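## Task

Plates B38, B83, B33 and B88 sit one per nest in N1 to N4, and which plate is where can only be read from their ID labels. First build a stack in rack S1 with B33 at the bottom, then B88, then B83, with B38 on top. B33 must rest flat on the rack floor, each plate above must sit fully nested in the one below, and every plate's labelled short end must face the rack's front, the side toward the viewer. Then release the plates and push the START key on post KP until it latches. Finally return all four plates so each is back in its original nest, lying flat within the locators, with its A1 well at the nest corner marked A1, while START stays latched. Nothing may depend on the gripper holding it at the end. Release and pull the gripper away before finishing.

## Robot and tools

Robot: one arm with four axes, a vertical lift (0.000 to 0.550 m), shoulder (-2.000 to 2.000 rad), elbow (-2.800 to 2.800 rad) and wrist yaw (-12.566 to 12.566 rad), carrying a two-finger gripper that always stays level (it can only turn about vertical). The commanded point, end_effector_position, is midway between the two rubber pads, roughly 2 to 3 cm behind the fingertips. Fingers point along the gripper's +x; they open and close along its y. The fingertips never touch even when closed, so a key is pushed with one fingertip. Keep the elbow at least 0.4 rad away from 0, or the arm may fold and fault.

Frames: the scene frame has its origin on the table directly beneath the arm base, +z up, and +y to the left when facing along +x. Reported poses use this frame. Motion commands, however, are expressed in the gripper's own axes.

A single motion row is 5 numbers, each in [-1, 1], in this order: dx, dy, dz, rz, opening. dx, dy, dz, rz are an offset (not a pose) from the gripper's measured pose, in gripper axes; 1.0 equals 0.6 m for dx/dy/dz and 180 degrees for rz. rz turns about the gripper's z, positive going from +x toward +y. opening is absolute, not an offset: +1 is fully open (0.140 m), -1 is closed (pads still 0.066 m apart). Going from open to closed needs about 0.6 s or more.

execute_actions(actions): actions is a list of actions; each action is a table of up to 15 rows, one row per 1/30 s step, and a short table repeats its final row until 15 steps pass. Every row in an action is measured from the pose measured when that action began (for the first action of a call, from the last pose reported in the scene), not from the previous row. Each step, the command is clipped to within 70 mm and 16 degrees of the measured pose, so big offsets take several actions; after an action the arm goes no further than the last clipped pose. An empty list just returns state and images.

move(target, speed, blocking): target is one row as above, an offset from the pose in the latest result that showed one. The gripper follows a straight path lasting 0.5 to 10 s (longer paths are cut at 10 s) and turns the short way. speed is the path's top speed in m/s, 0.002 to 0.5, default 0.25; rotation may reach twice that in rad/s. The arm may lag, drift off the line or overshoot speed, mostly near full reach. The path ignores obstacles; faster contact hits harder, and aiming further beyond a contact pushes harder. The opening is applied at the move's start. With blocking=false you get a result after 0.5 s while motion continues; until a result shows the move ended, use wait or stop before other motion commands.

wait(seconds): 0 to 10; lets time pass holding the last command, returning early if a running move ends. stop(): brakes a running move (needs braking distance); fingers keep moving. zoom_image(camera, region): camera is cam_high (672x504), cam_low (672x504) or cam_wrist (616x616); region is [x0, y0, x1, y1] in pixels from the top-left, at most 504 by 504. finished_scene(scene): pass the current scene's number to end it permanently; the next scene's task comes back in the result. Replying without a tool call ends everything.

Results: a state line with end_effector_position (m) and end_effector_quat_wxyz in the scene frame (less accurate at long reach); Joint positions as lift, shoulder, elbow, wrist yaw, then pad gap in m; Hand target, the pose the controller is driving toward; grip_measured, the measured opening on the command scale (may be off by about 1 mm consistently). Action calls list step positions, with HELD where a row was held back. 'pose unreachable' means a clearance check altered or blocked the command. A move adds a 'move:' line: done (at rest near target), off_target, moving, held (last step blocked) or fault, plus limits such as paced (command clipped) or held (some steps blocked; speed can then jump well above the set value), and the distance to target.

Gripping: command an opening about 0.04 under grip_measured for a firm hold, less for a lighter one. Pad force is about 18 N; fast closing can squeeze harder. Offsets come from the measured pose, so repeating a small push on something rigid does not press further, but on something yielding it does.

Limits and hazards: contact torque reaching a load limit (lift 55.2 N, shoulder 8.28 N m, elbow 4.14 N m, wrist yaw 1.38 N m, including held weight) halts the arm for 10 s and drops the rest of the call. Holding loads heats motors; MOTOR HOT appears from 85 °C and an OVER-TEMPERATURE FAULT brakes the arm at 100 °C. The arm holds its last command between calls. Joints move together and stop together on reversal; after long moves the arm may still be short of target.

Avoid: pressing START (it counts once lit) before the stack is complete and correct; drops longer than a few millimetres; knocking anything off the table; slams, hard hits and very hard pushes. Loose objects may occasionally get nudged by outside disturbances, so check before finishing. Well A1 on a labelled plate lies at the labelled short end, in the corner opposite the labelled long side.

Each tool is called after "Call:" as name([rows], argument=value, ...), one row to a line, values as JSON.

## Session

Call:
execute_actions(actions=[])

Scene clock: 0.00 s.
end_effector_position=(+0.5481, -0.0676, +0.1167) grip_measured=+1.00 end_effector_quat_wxyz=(+0.692, +0.000, +0.000, -0.722)
Joint positions: [ 0.112  0.856  1.667 -4.136  0.14 ]
Hand target: +0.548, -0.068, +0.117; +0.692, +0.000, +0.000, -0.722

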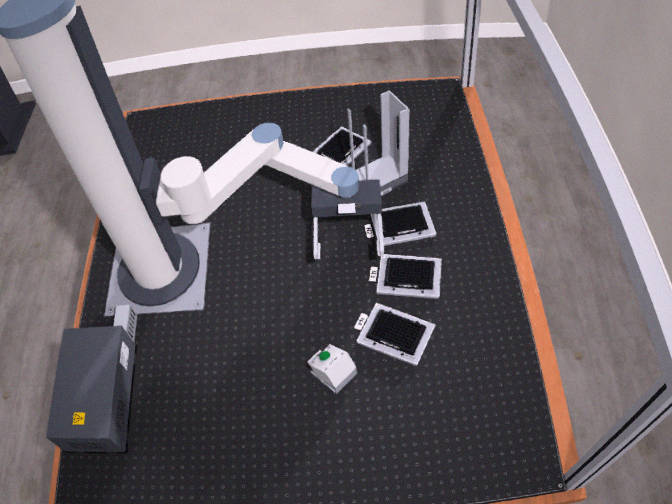

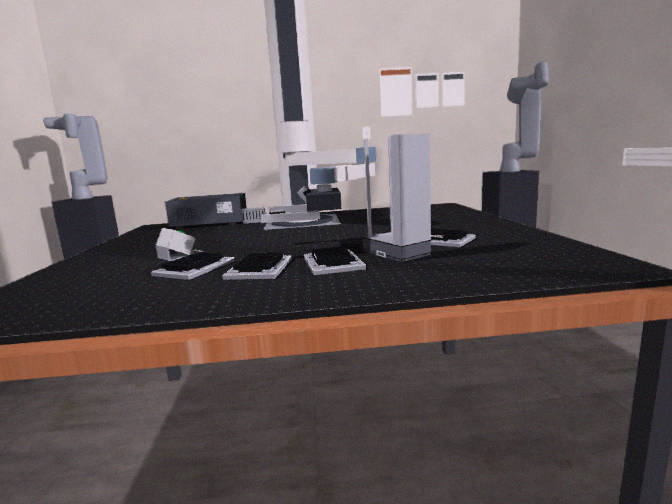

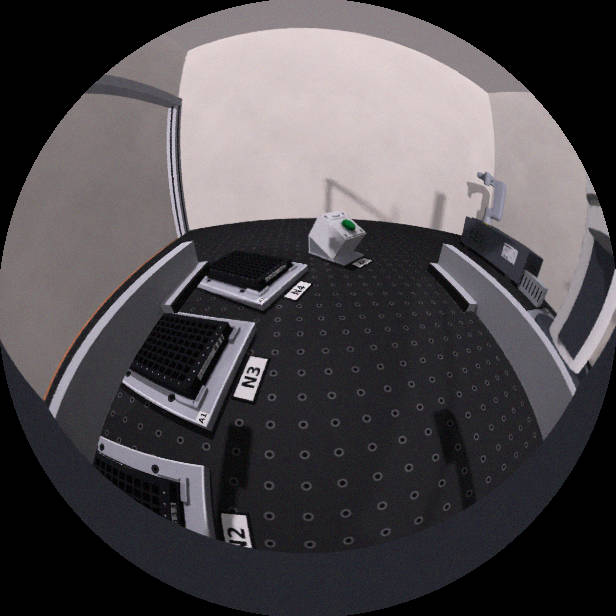

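Call:
move(target=[0.01,0.02,-0.062,0.459,0.1], speed=0.4)

Call:
zoom_image(camera="cam_wrist", region=[220,200,420,360])

Call:
zoom_image(camera="cam_high", region=[350,190,450,310])

Call:
zoom_image(camera="cam_high", region=[345,295,445,375])

Scene clock: 8.53 s.
end_effector_position=(+0.5597, -0.0742, +0.0795) grip_measured=+0.10 end_effector_quat_wxyz=(+0.996, +0.000, +0.000, -0.086)
Joint positions: [ 0.074  0.73   1.    -1.902  0.107]
Hand target: +0.560, -0.074, +0.080; +0.996, +0.000, +0.000, -0.086
Off the commanded pose: 0.000 m, 0 deg.
move: done

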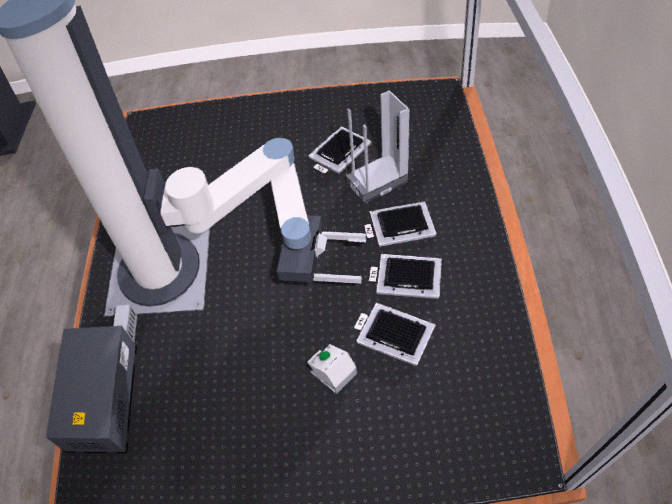

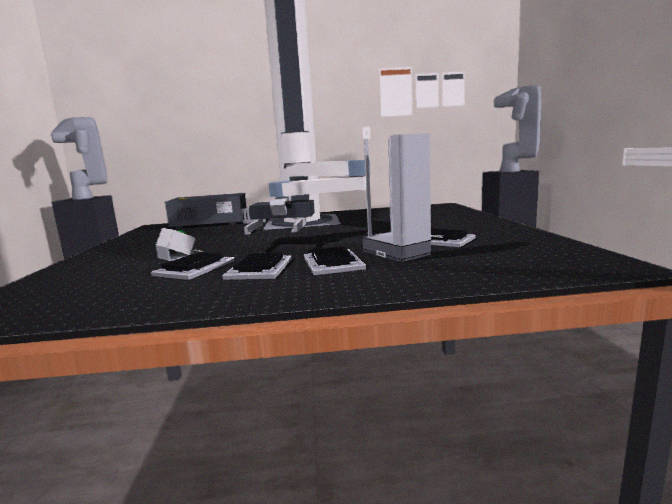

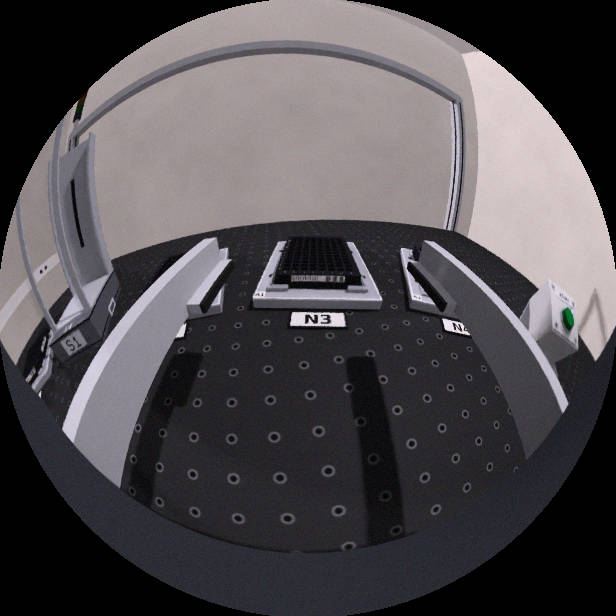

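Region (220, 200, 420, 360) of cam_wrist's 616x616 image, scaled by 2.520, with more detail than that image has; it fills the top 403 rows of this view, and the rest is white.

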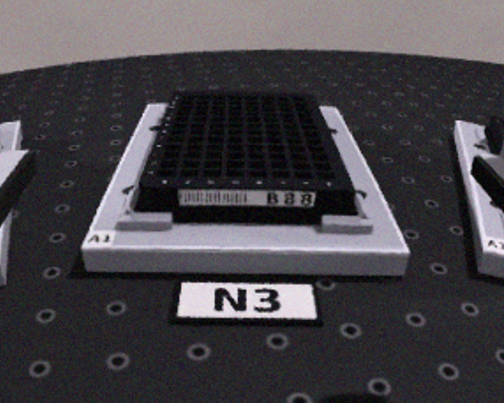

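Region (350, 190, 450, 310) of cam_high's 672x504 image, scaled by 4.200, with more detail than that image has.

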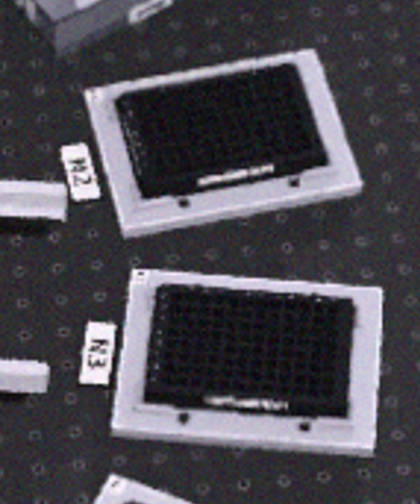

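Region (345, 295, 445, 375) of cam_high's 672x504 image, scaled by 5.040, with more detail than that image has; it fills the top 403 rows of this view, and the rest is white.

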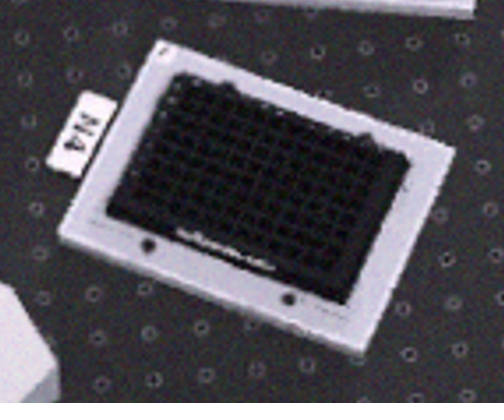

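Call:
move(target=[-0.024,-0.222,0,-0.105,0.1])

Call:
zoom_image(camera="cam_wrist", region=[220,200,420,360])

Scene clock: 14.77 s.
end_effector_position=(+0.5225, -0.2031, +0.0795) grip_measured=+0.10 end_effector_quat_wxyz=(+0.969, +0.000, +0.000, -0.249)
Joint positions: [ 0.074  0.371  1.049 -1.922  0.107]
Hand target: +0.523, -0.203, +0.079; +0.969, +0.000, +0.000, -0.248
Off the commanded pose: 0.000 m, 0 deg.
move: done

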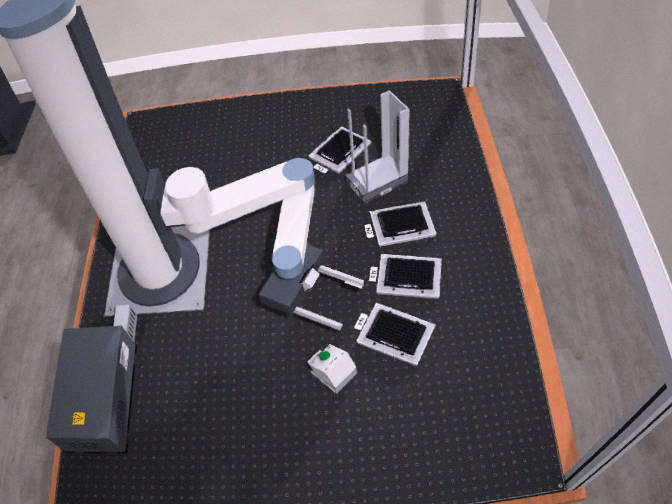

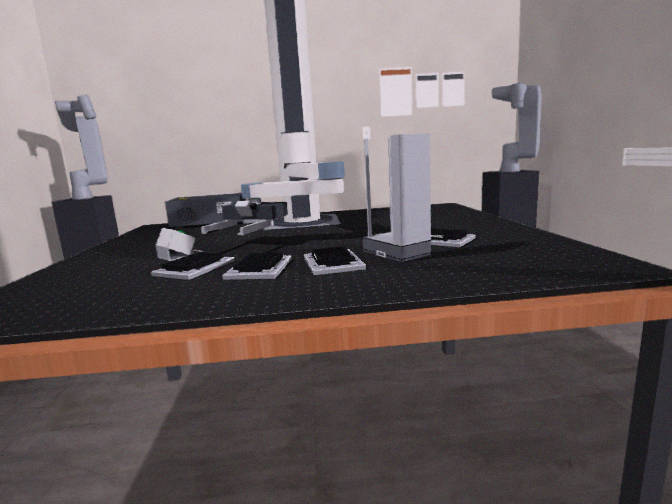

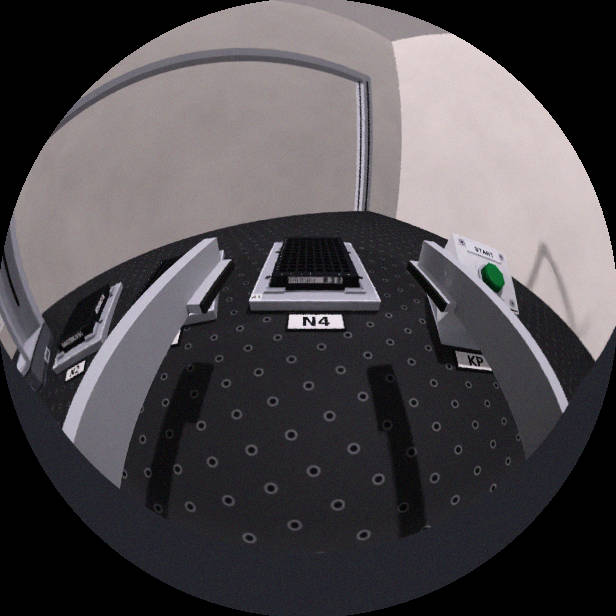

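Region (220, 200, 420, 360) of cam_wrist's 616x616 image, scaled by 2.520, with more detail than that image has; it fills the top 403 rows of this view, and the rest is white.

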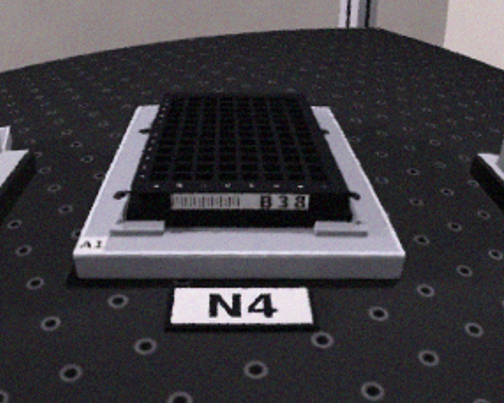

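Call:
move(target=[-0.1306,0.409,0,0.214,0.1])

Call:
zoom_image(camera="cam_wrist", region=[220,200,420,360])

Scene clock: 21.10 s.
end_effector_position=(+0.5721, +0.0499, +0.0795) grip_measured=+0.10 end_effector_quat_wxyz=(+0.996, +0.000, +0.000, +0.085)
Joint positions: [ 0.074  1.018  1.039 -1.887  0.107]
Hand target: +0.572, +0.050, +0.079; +0.996, +0.000, +0.000, +0.085
Off the commanded pose: 0.000 m, 0 deg.
move: done

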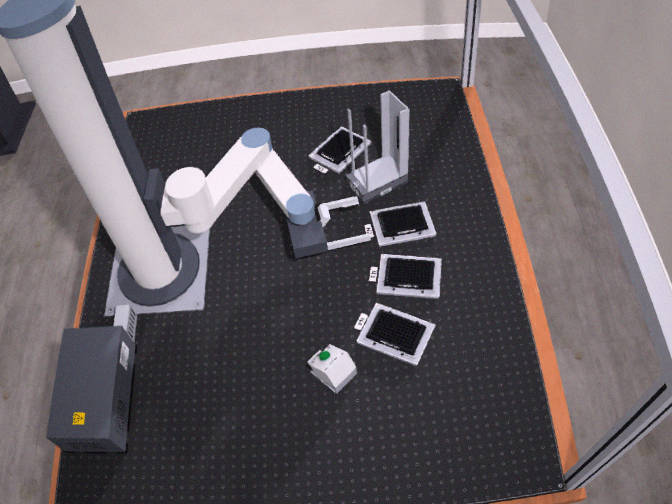

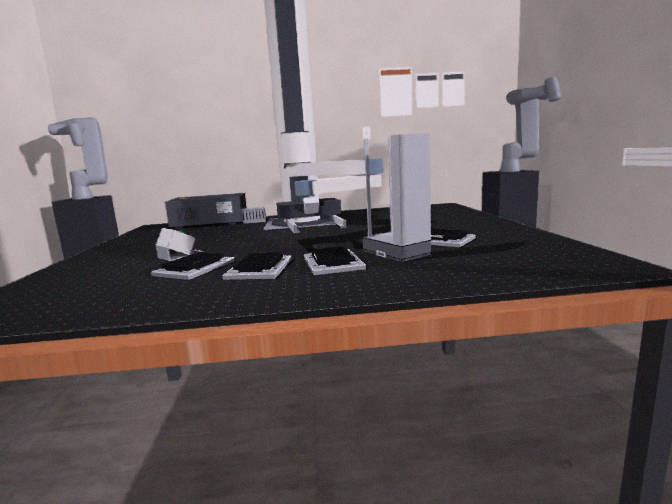

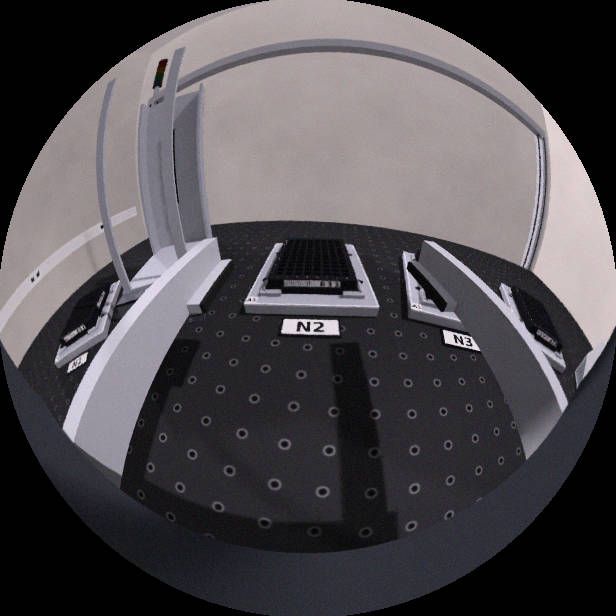

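Region (220, 200, 420, 360) of cam_wrist's 616x616 image, scaled by 2.520, with more detail than that image has; it fills the top 403 rows of this view, and the rest is white.

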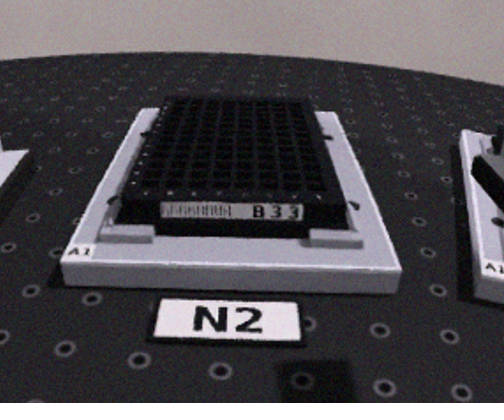

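B33 here; N1 is B83.

Call:
move(target=[0.241,0.003,-0.05,-0.007,0.1], speed=0.15)

Scene clock: 24.40 s.
end_effector_position=(+0.7143, +0.0762, +0.0495) grip_measured=+0.10 end_effector_quat_wxyz=(+0.997, +0.000, +0.000, +0.074)
Joint positions: [ 0.044  0.756  1.779 -2.387  0.107]
Hand target: +0.714, +0.076, +0.049; +0.997, +0.000, +0.000, +0.074
Off the commanded pose: 0.000 m, 0 deg.
move: done

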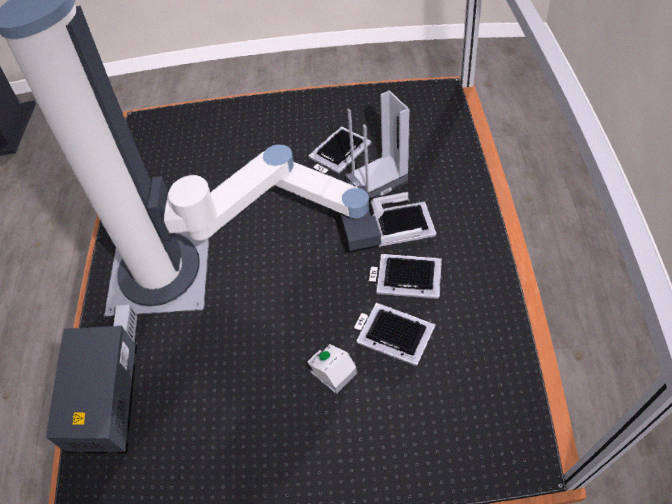

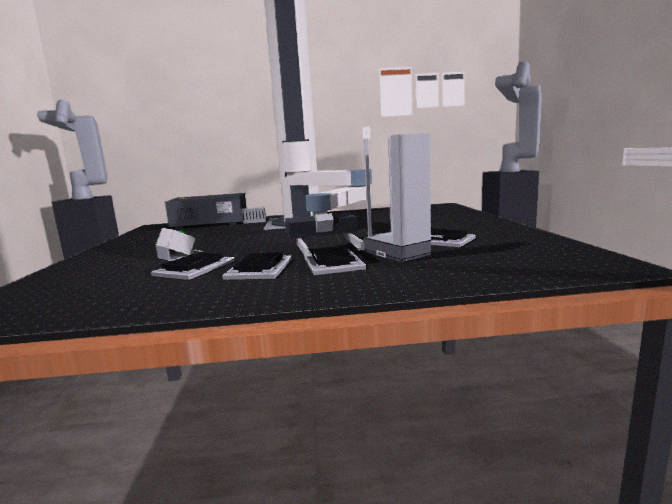

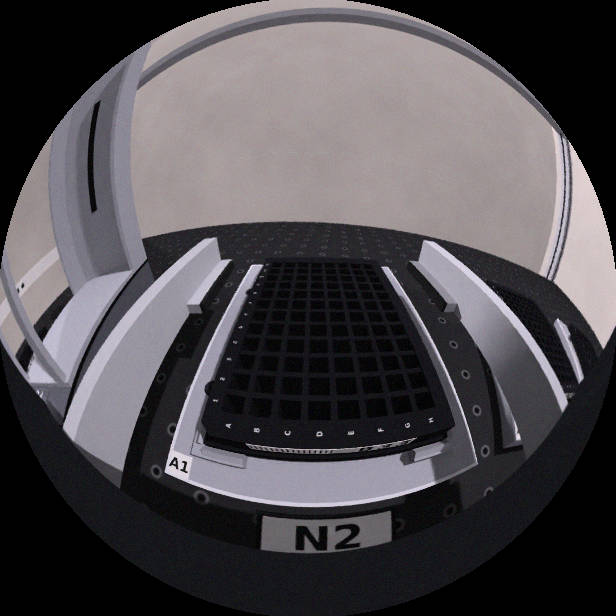

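Call:
move(target=[0,0,-0.0315,0,0.1], speed=0.03)

Call:
execute_actions([
  [[0,0,0,0,-0.36]],
  [[0,0,0,0,-0.52]],
])

Call:
move(target=[0,0,0.53,0,-0.52])

Call:
move(target=[-0.038,0.299,0,0.1025,-0.52], speed=0.15)

Scene clock: 30.80 s.
end_effector_position=(+0.7143, +0.0762, +0.0305) grip_measured=+0.10 end_effector_quat_wxyz=(+0.997, +0.000, +0.000, +0.074)
Joint positions: [ 0.026  0.756  1.779 -2.387  0.107]
Hand target: +0.714, +0.076, +0.031; +0.997, +0.000, +0.000, +0.074
Off the commanded pose: 0.000 m, 0 deg.
move: done

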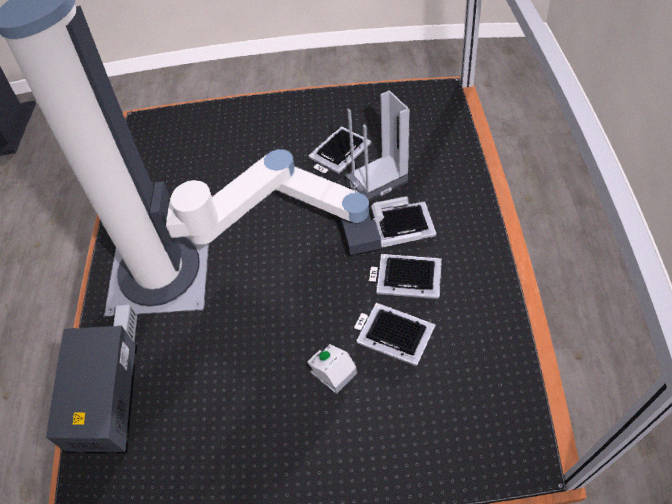

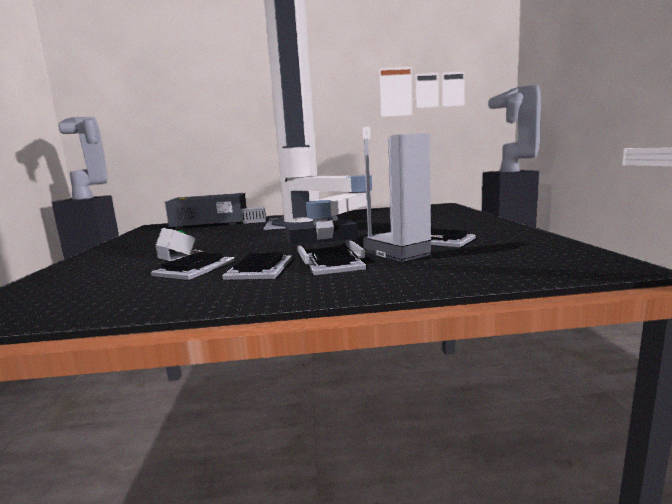

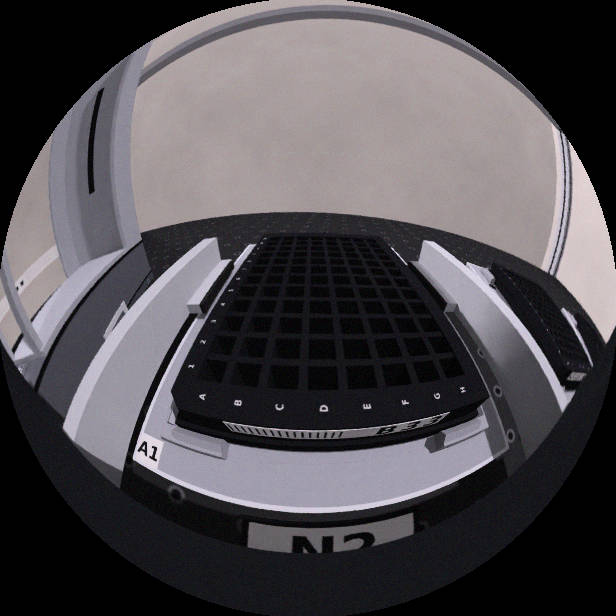

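Scene clock: 31.80 s.
end_effector_position=(+0.7143, +0.0762, +0.0306) grip_measured=-0.47 end_effector_quat_wxyz=(+0.997, +0.000, +0.000, +0.074)
Joint positions: [ 0.026  0.756  1.779 -2.387  0.086]
Hand target: +0.714, +0.076, +0.031; +0.997, +0.000, +0.000, +0.074
Off the commanded pose: 0.000 m, 0 deg.
Step readings (end_effector_position; steps 1 to 15: 1st action; 16 to 30: 2nd action):
0: (+0.7143, +0.0762, +0.0305)
1: (+0.7143, +0.0762, +0.0305)
2: (+0.7143, +0.0762, +0.0305)
4: (+0.7143, +0.0762, +0.0305)
8: (+0.7143, +0.0762, +0.0305)
15: (+0.7143, +0.0762, +0.0305)
16: (+0.7143, +0.0762, +0.0305)
17: (+0.7143, +0.0762, +0.0305)
19: (+0.7143, +0.0762, +0.0306)
23: (+0.7143, +0.0762, +0.0306)
30: end_effector_position above

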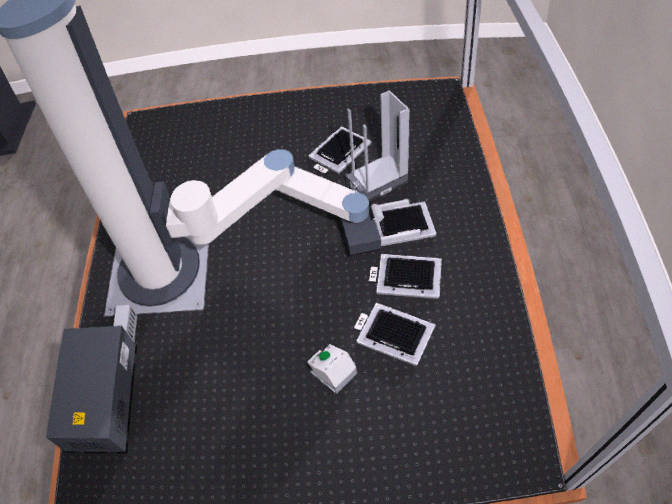

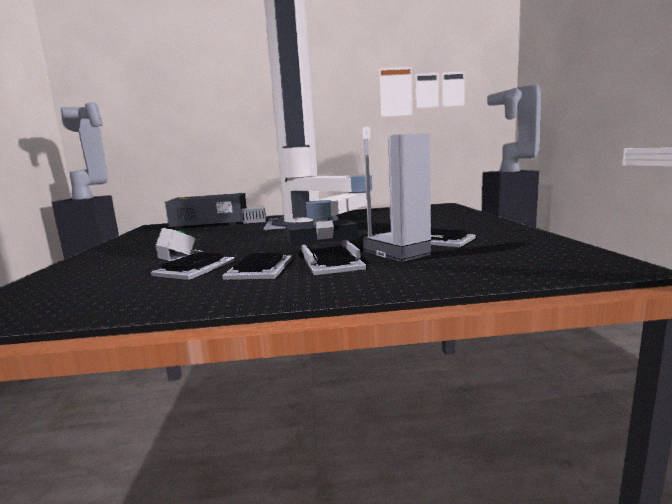

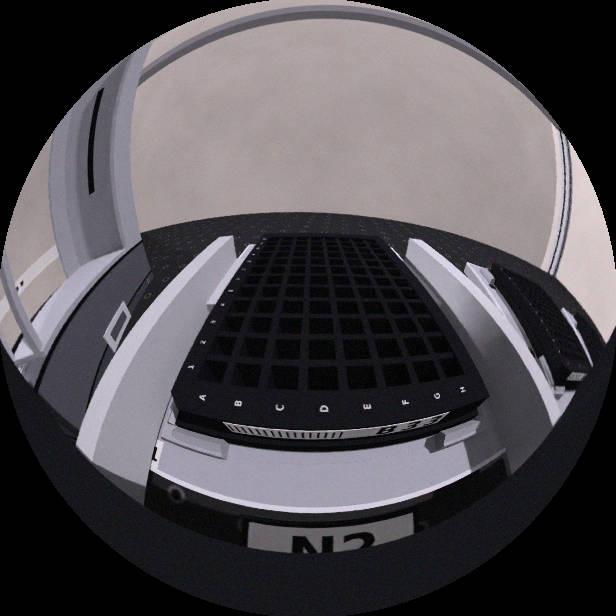

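Scene clock: 33.50 s.
end_effector_position=(+0.7143, +0.0762, +0.3486) grip_measured=-0.47 end_effector_quat_wxyz=(+0.997, +0.000, +0.000, +0.074)
Joint positions: [ 0.344  0.756  1.779 -2.387  0.086]
Hand target: +0.714, +0.076, +0.349; +0.997, +0.000, +0.000, +0.074
Off the commanded pose: 0.000 m, 0 deg.
move: done

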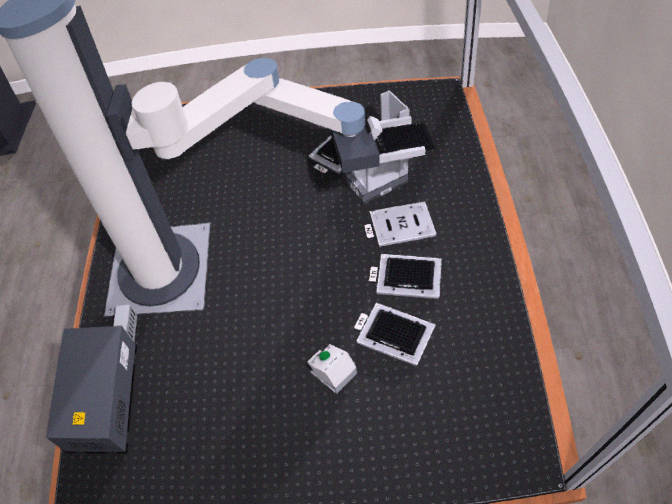

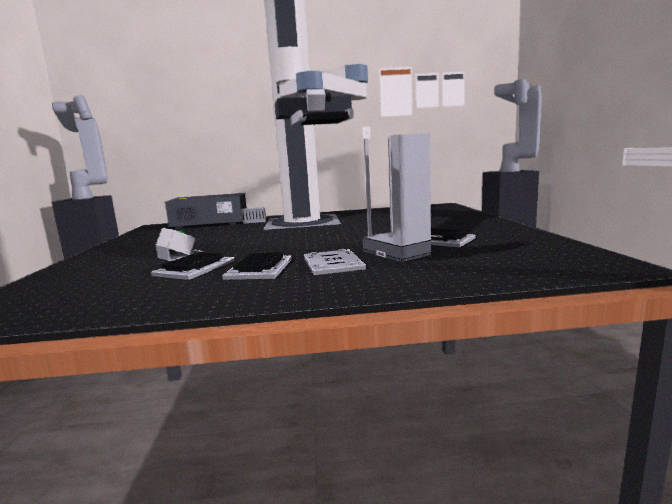

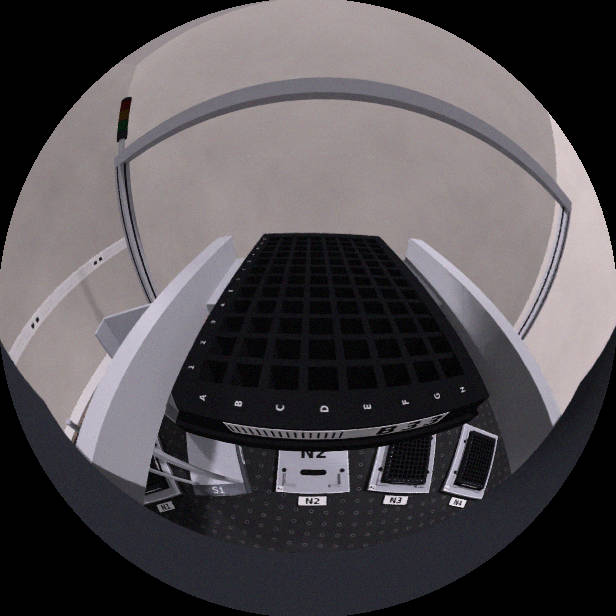

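Scene clock: 35.00 s.
end_effector_position=(+0.6652, +0.2504, +0.3486) grip_measured=-0.47 end_effector_quat_wxyz=(+0.972, +0.000, +0.000, +0.233)
Joint positions: [ 0.344  1.076  1.815 -2.42   0.086]
Hand target: +0.665, +0.250, +0.349; +0.972, +0.000, +0.000, +0.233
Off the commanded pose: 0.000 m, 0 deg.
move: done

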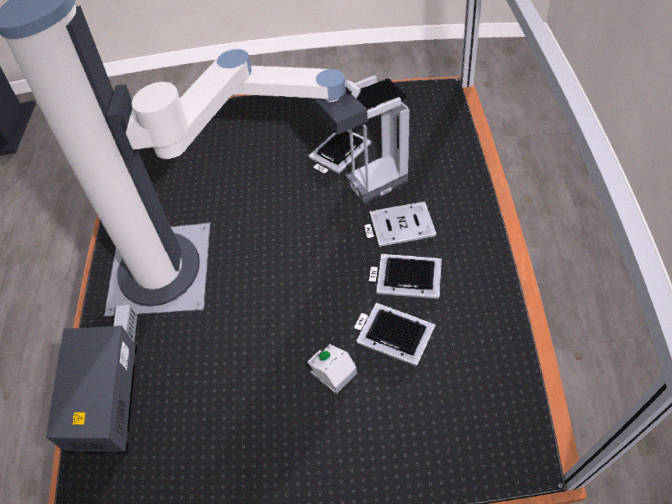

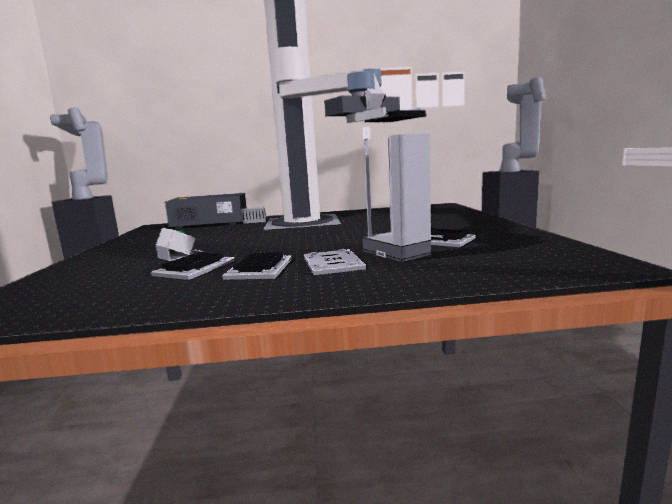

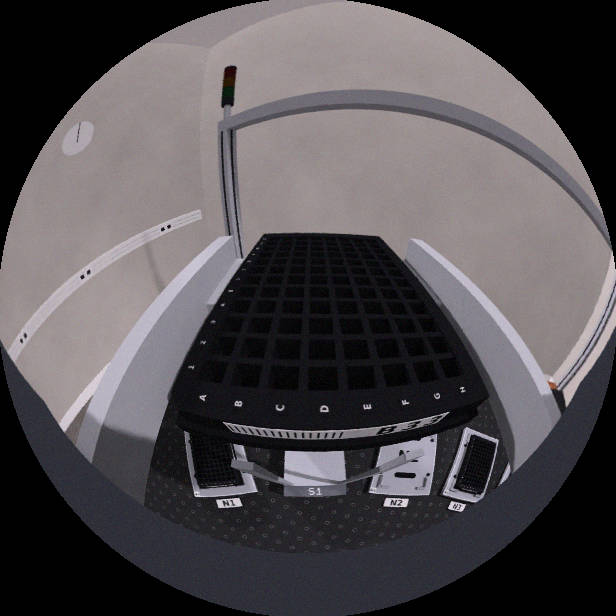

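Call:
move(target=[-0.27,-0.004,0,0,-0.52])

Call:
move(target=[0,0,-0.3977,0,-0.52])

Call:
zoom_image(camera="cam_wrist", region=[215,30,415,240])

Scene clock: 39.47 s.
end_effector_position=(+0.5219, +0.1748, +0.3486) grip_measured=-0.47 end_effector_quat_wxyz=(+0.972, +0.000, +0.000, +0.233)
Joint positions: [ 0.344  1.4    0.985 -1.915  0.086]
Hand target: +0.522, +0.175, +0.349; +0.972, +0.000, +0.000, +0.233
Off the commanded pose: 0.000 m, 0 deg.
move: done

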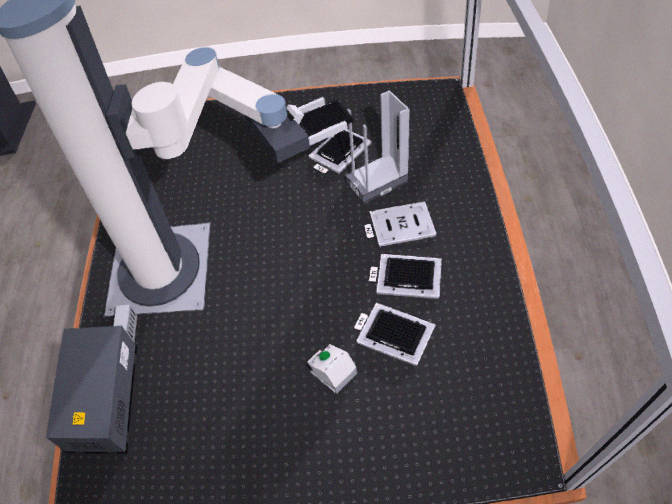

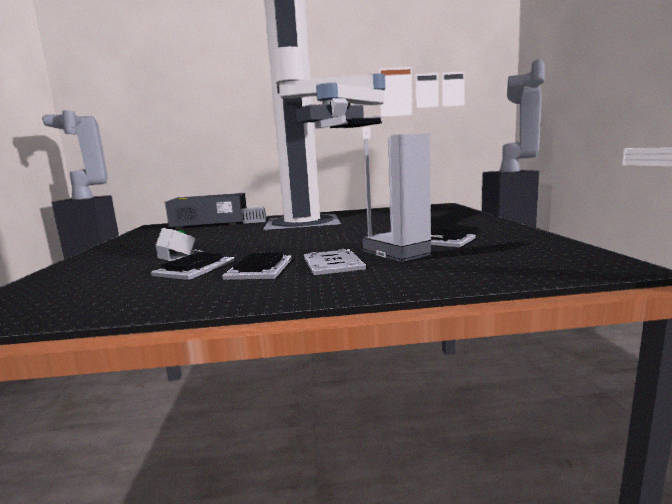

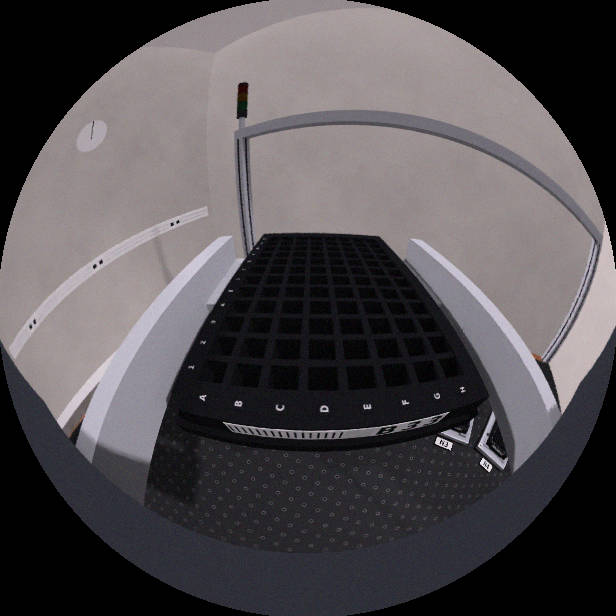

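Scene clock: 40.83 s.
end_effector_position=(+0.5219, +0.1748, +0.1099) grip_measured=-0.47 end_effector_quat_wxyz=(+0.972, +0.000, +0.000, +0.233)
Joint positions: [ 0.105  1.4    0.985 -1.915  0.086]
Hand target: +0.522, +0.175, +0.110; +0.972, +0.000, +0.000, +0.233
Off the commanded pose: 0.000 m, 0 deg.
move: done

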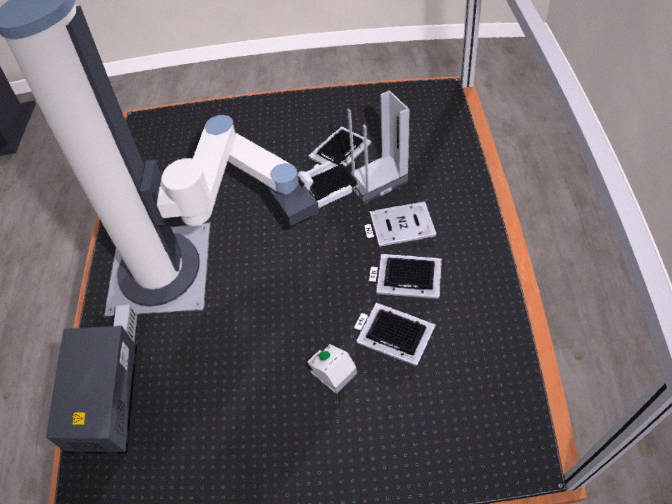

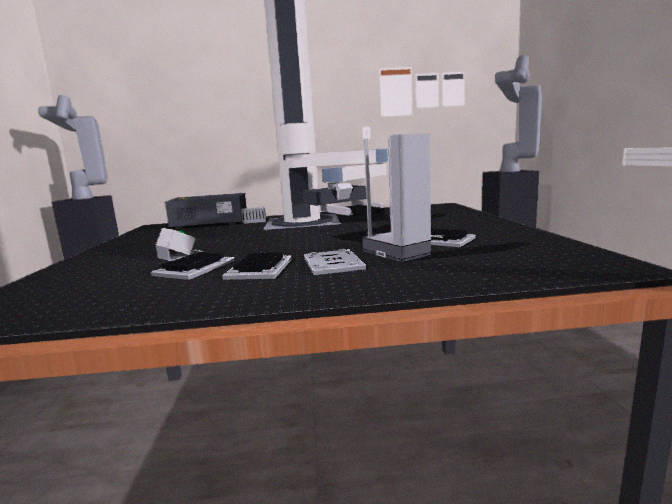

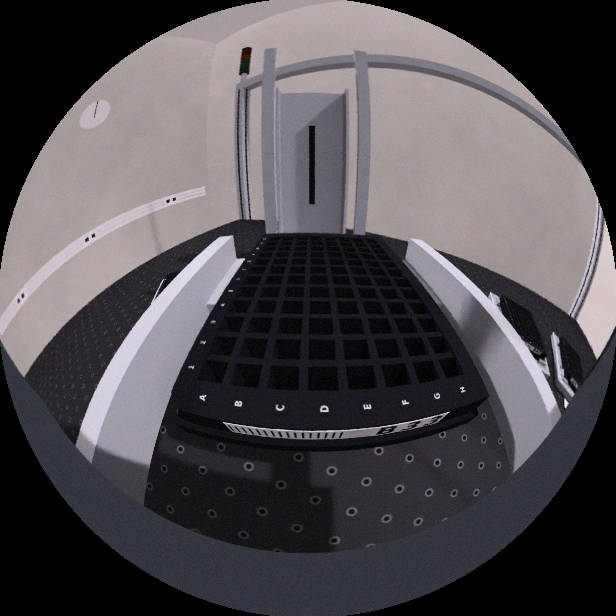

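Region (215, 30, 415, 240) of cam_wrist's 616x616 image, scaled by 2.400, with more detail than that image has; it fills the left 480 columns of this view, and the rest is white.

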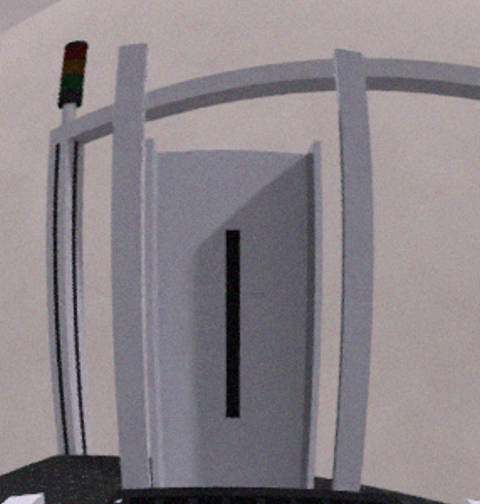

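Call:
move(target=[0,0,0.357,0,-0.52])

Call:
move(target=[0.271,0.0025,0,0.0065,-0.52], speed=0.15)

Call:
zoom_image(camera="cam_wrist", region=[160,380,500,520])

Scene clock: 46.90 s.
end_effector_position=(+0.5219, +0.1748, +0.3241) grip_measured=-0.47 end_effector_quat_wxyz=(+0.972, +0.000, +0.000, +0.233)
Joint positions: [ 0.319  1.4    0.985 -1.915  0.086]
Hand target: +0.522, +0.175, +0.324; +0.972, +0.000, +0.000, +0.233
Off the commanded pose: 0.000 m, 0 deg.
move: done

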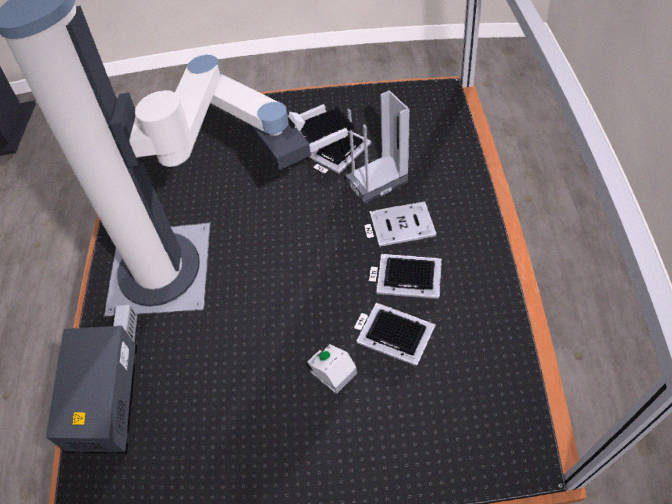

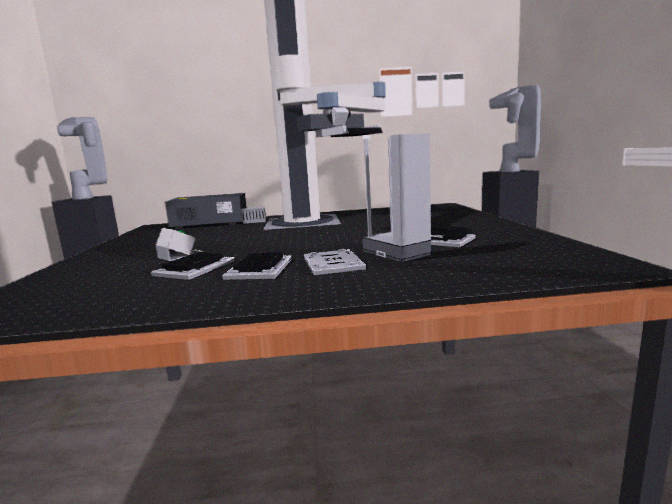

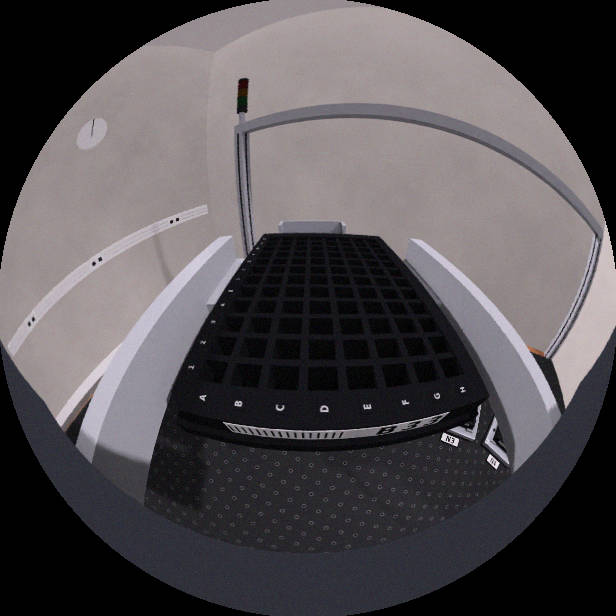

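Scene clock: 48.33 s.
end_effector_position=(+0.6662, +0.2498, +0.3241) grip_measured=-0.47 end_effector_quat_wxyz=(+0.970, +0.000, +0.000, +0.243)
Joint positions: [ 0.319  1.065  1.819 -2.392  0.086]
Hand target: +0.666, +0.250, +0.324; +0.970, +0.000, +0.000, +0.243
Off the commanded pose: 0.000 m, 0 deg.
move: done

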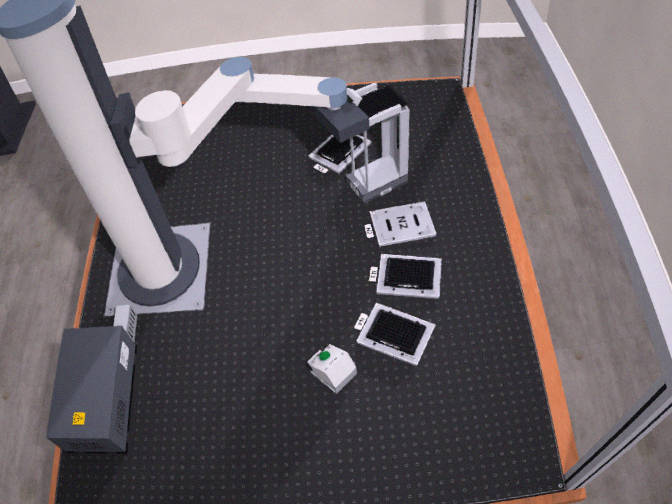

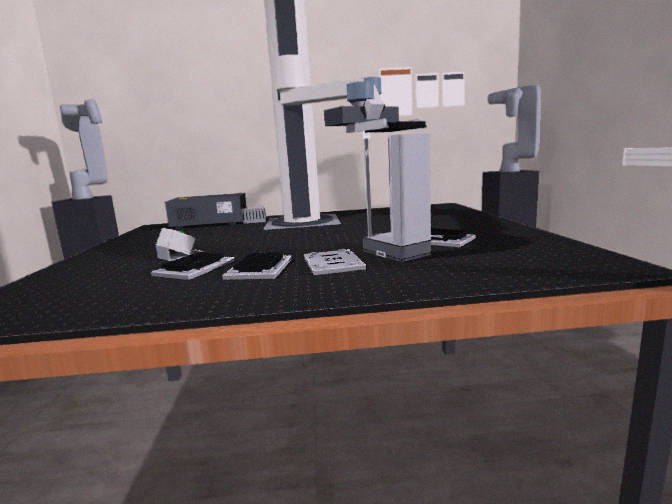

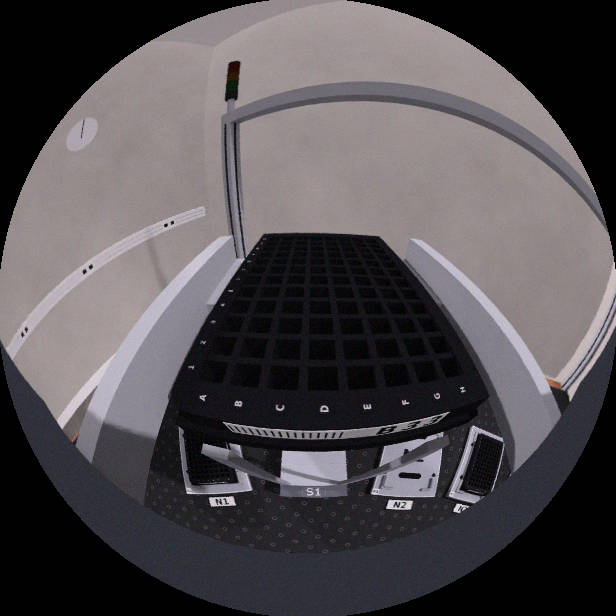

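Region (160, 380, 500, 520) of cam_wrist's 616x616 image, scaled by 1.482, with more detail than that image has; it fills the top 208 rows of this view, and the rest is white.

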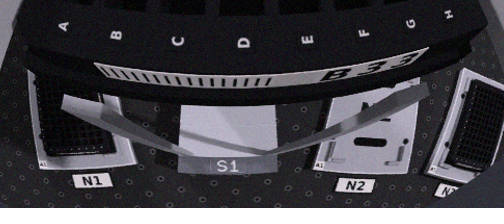

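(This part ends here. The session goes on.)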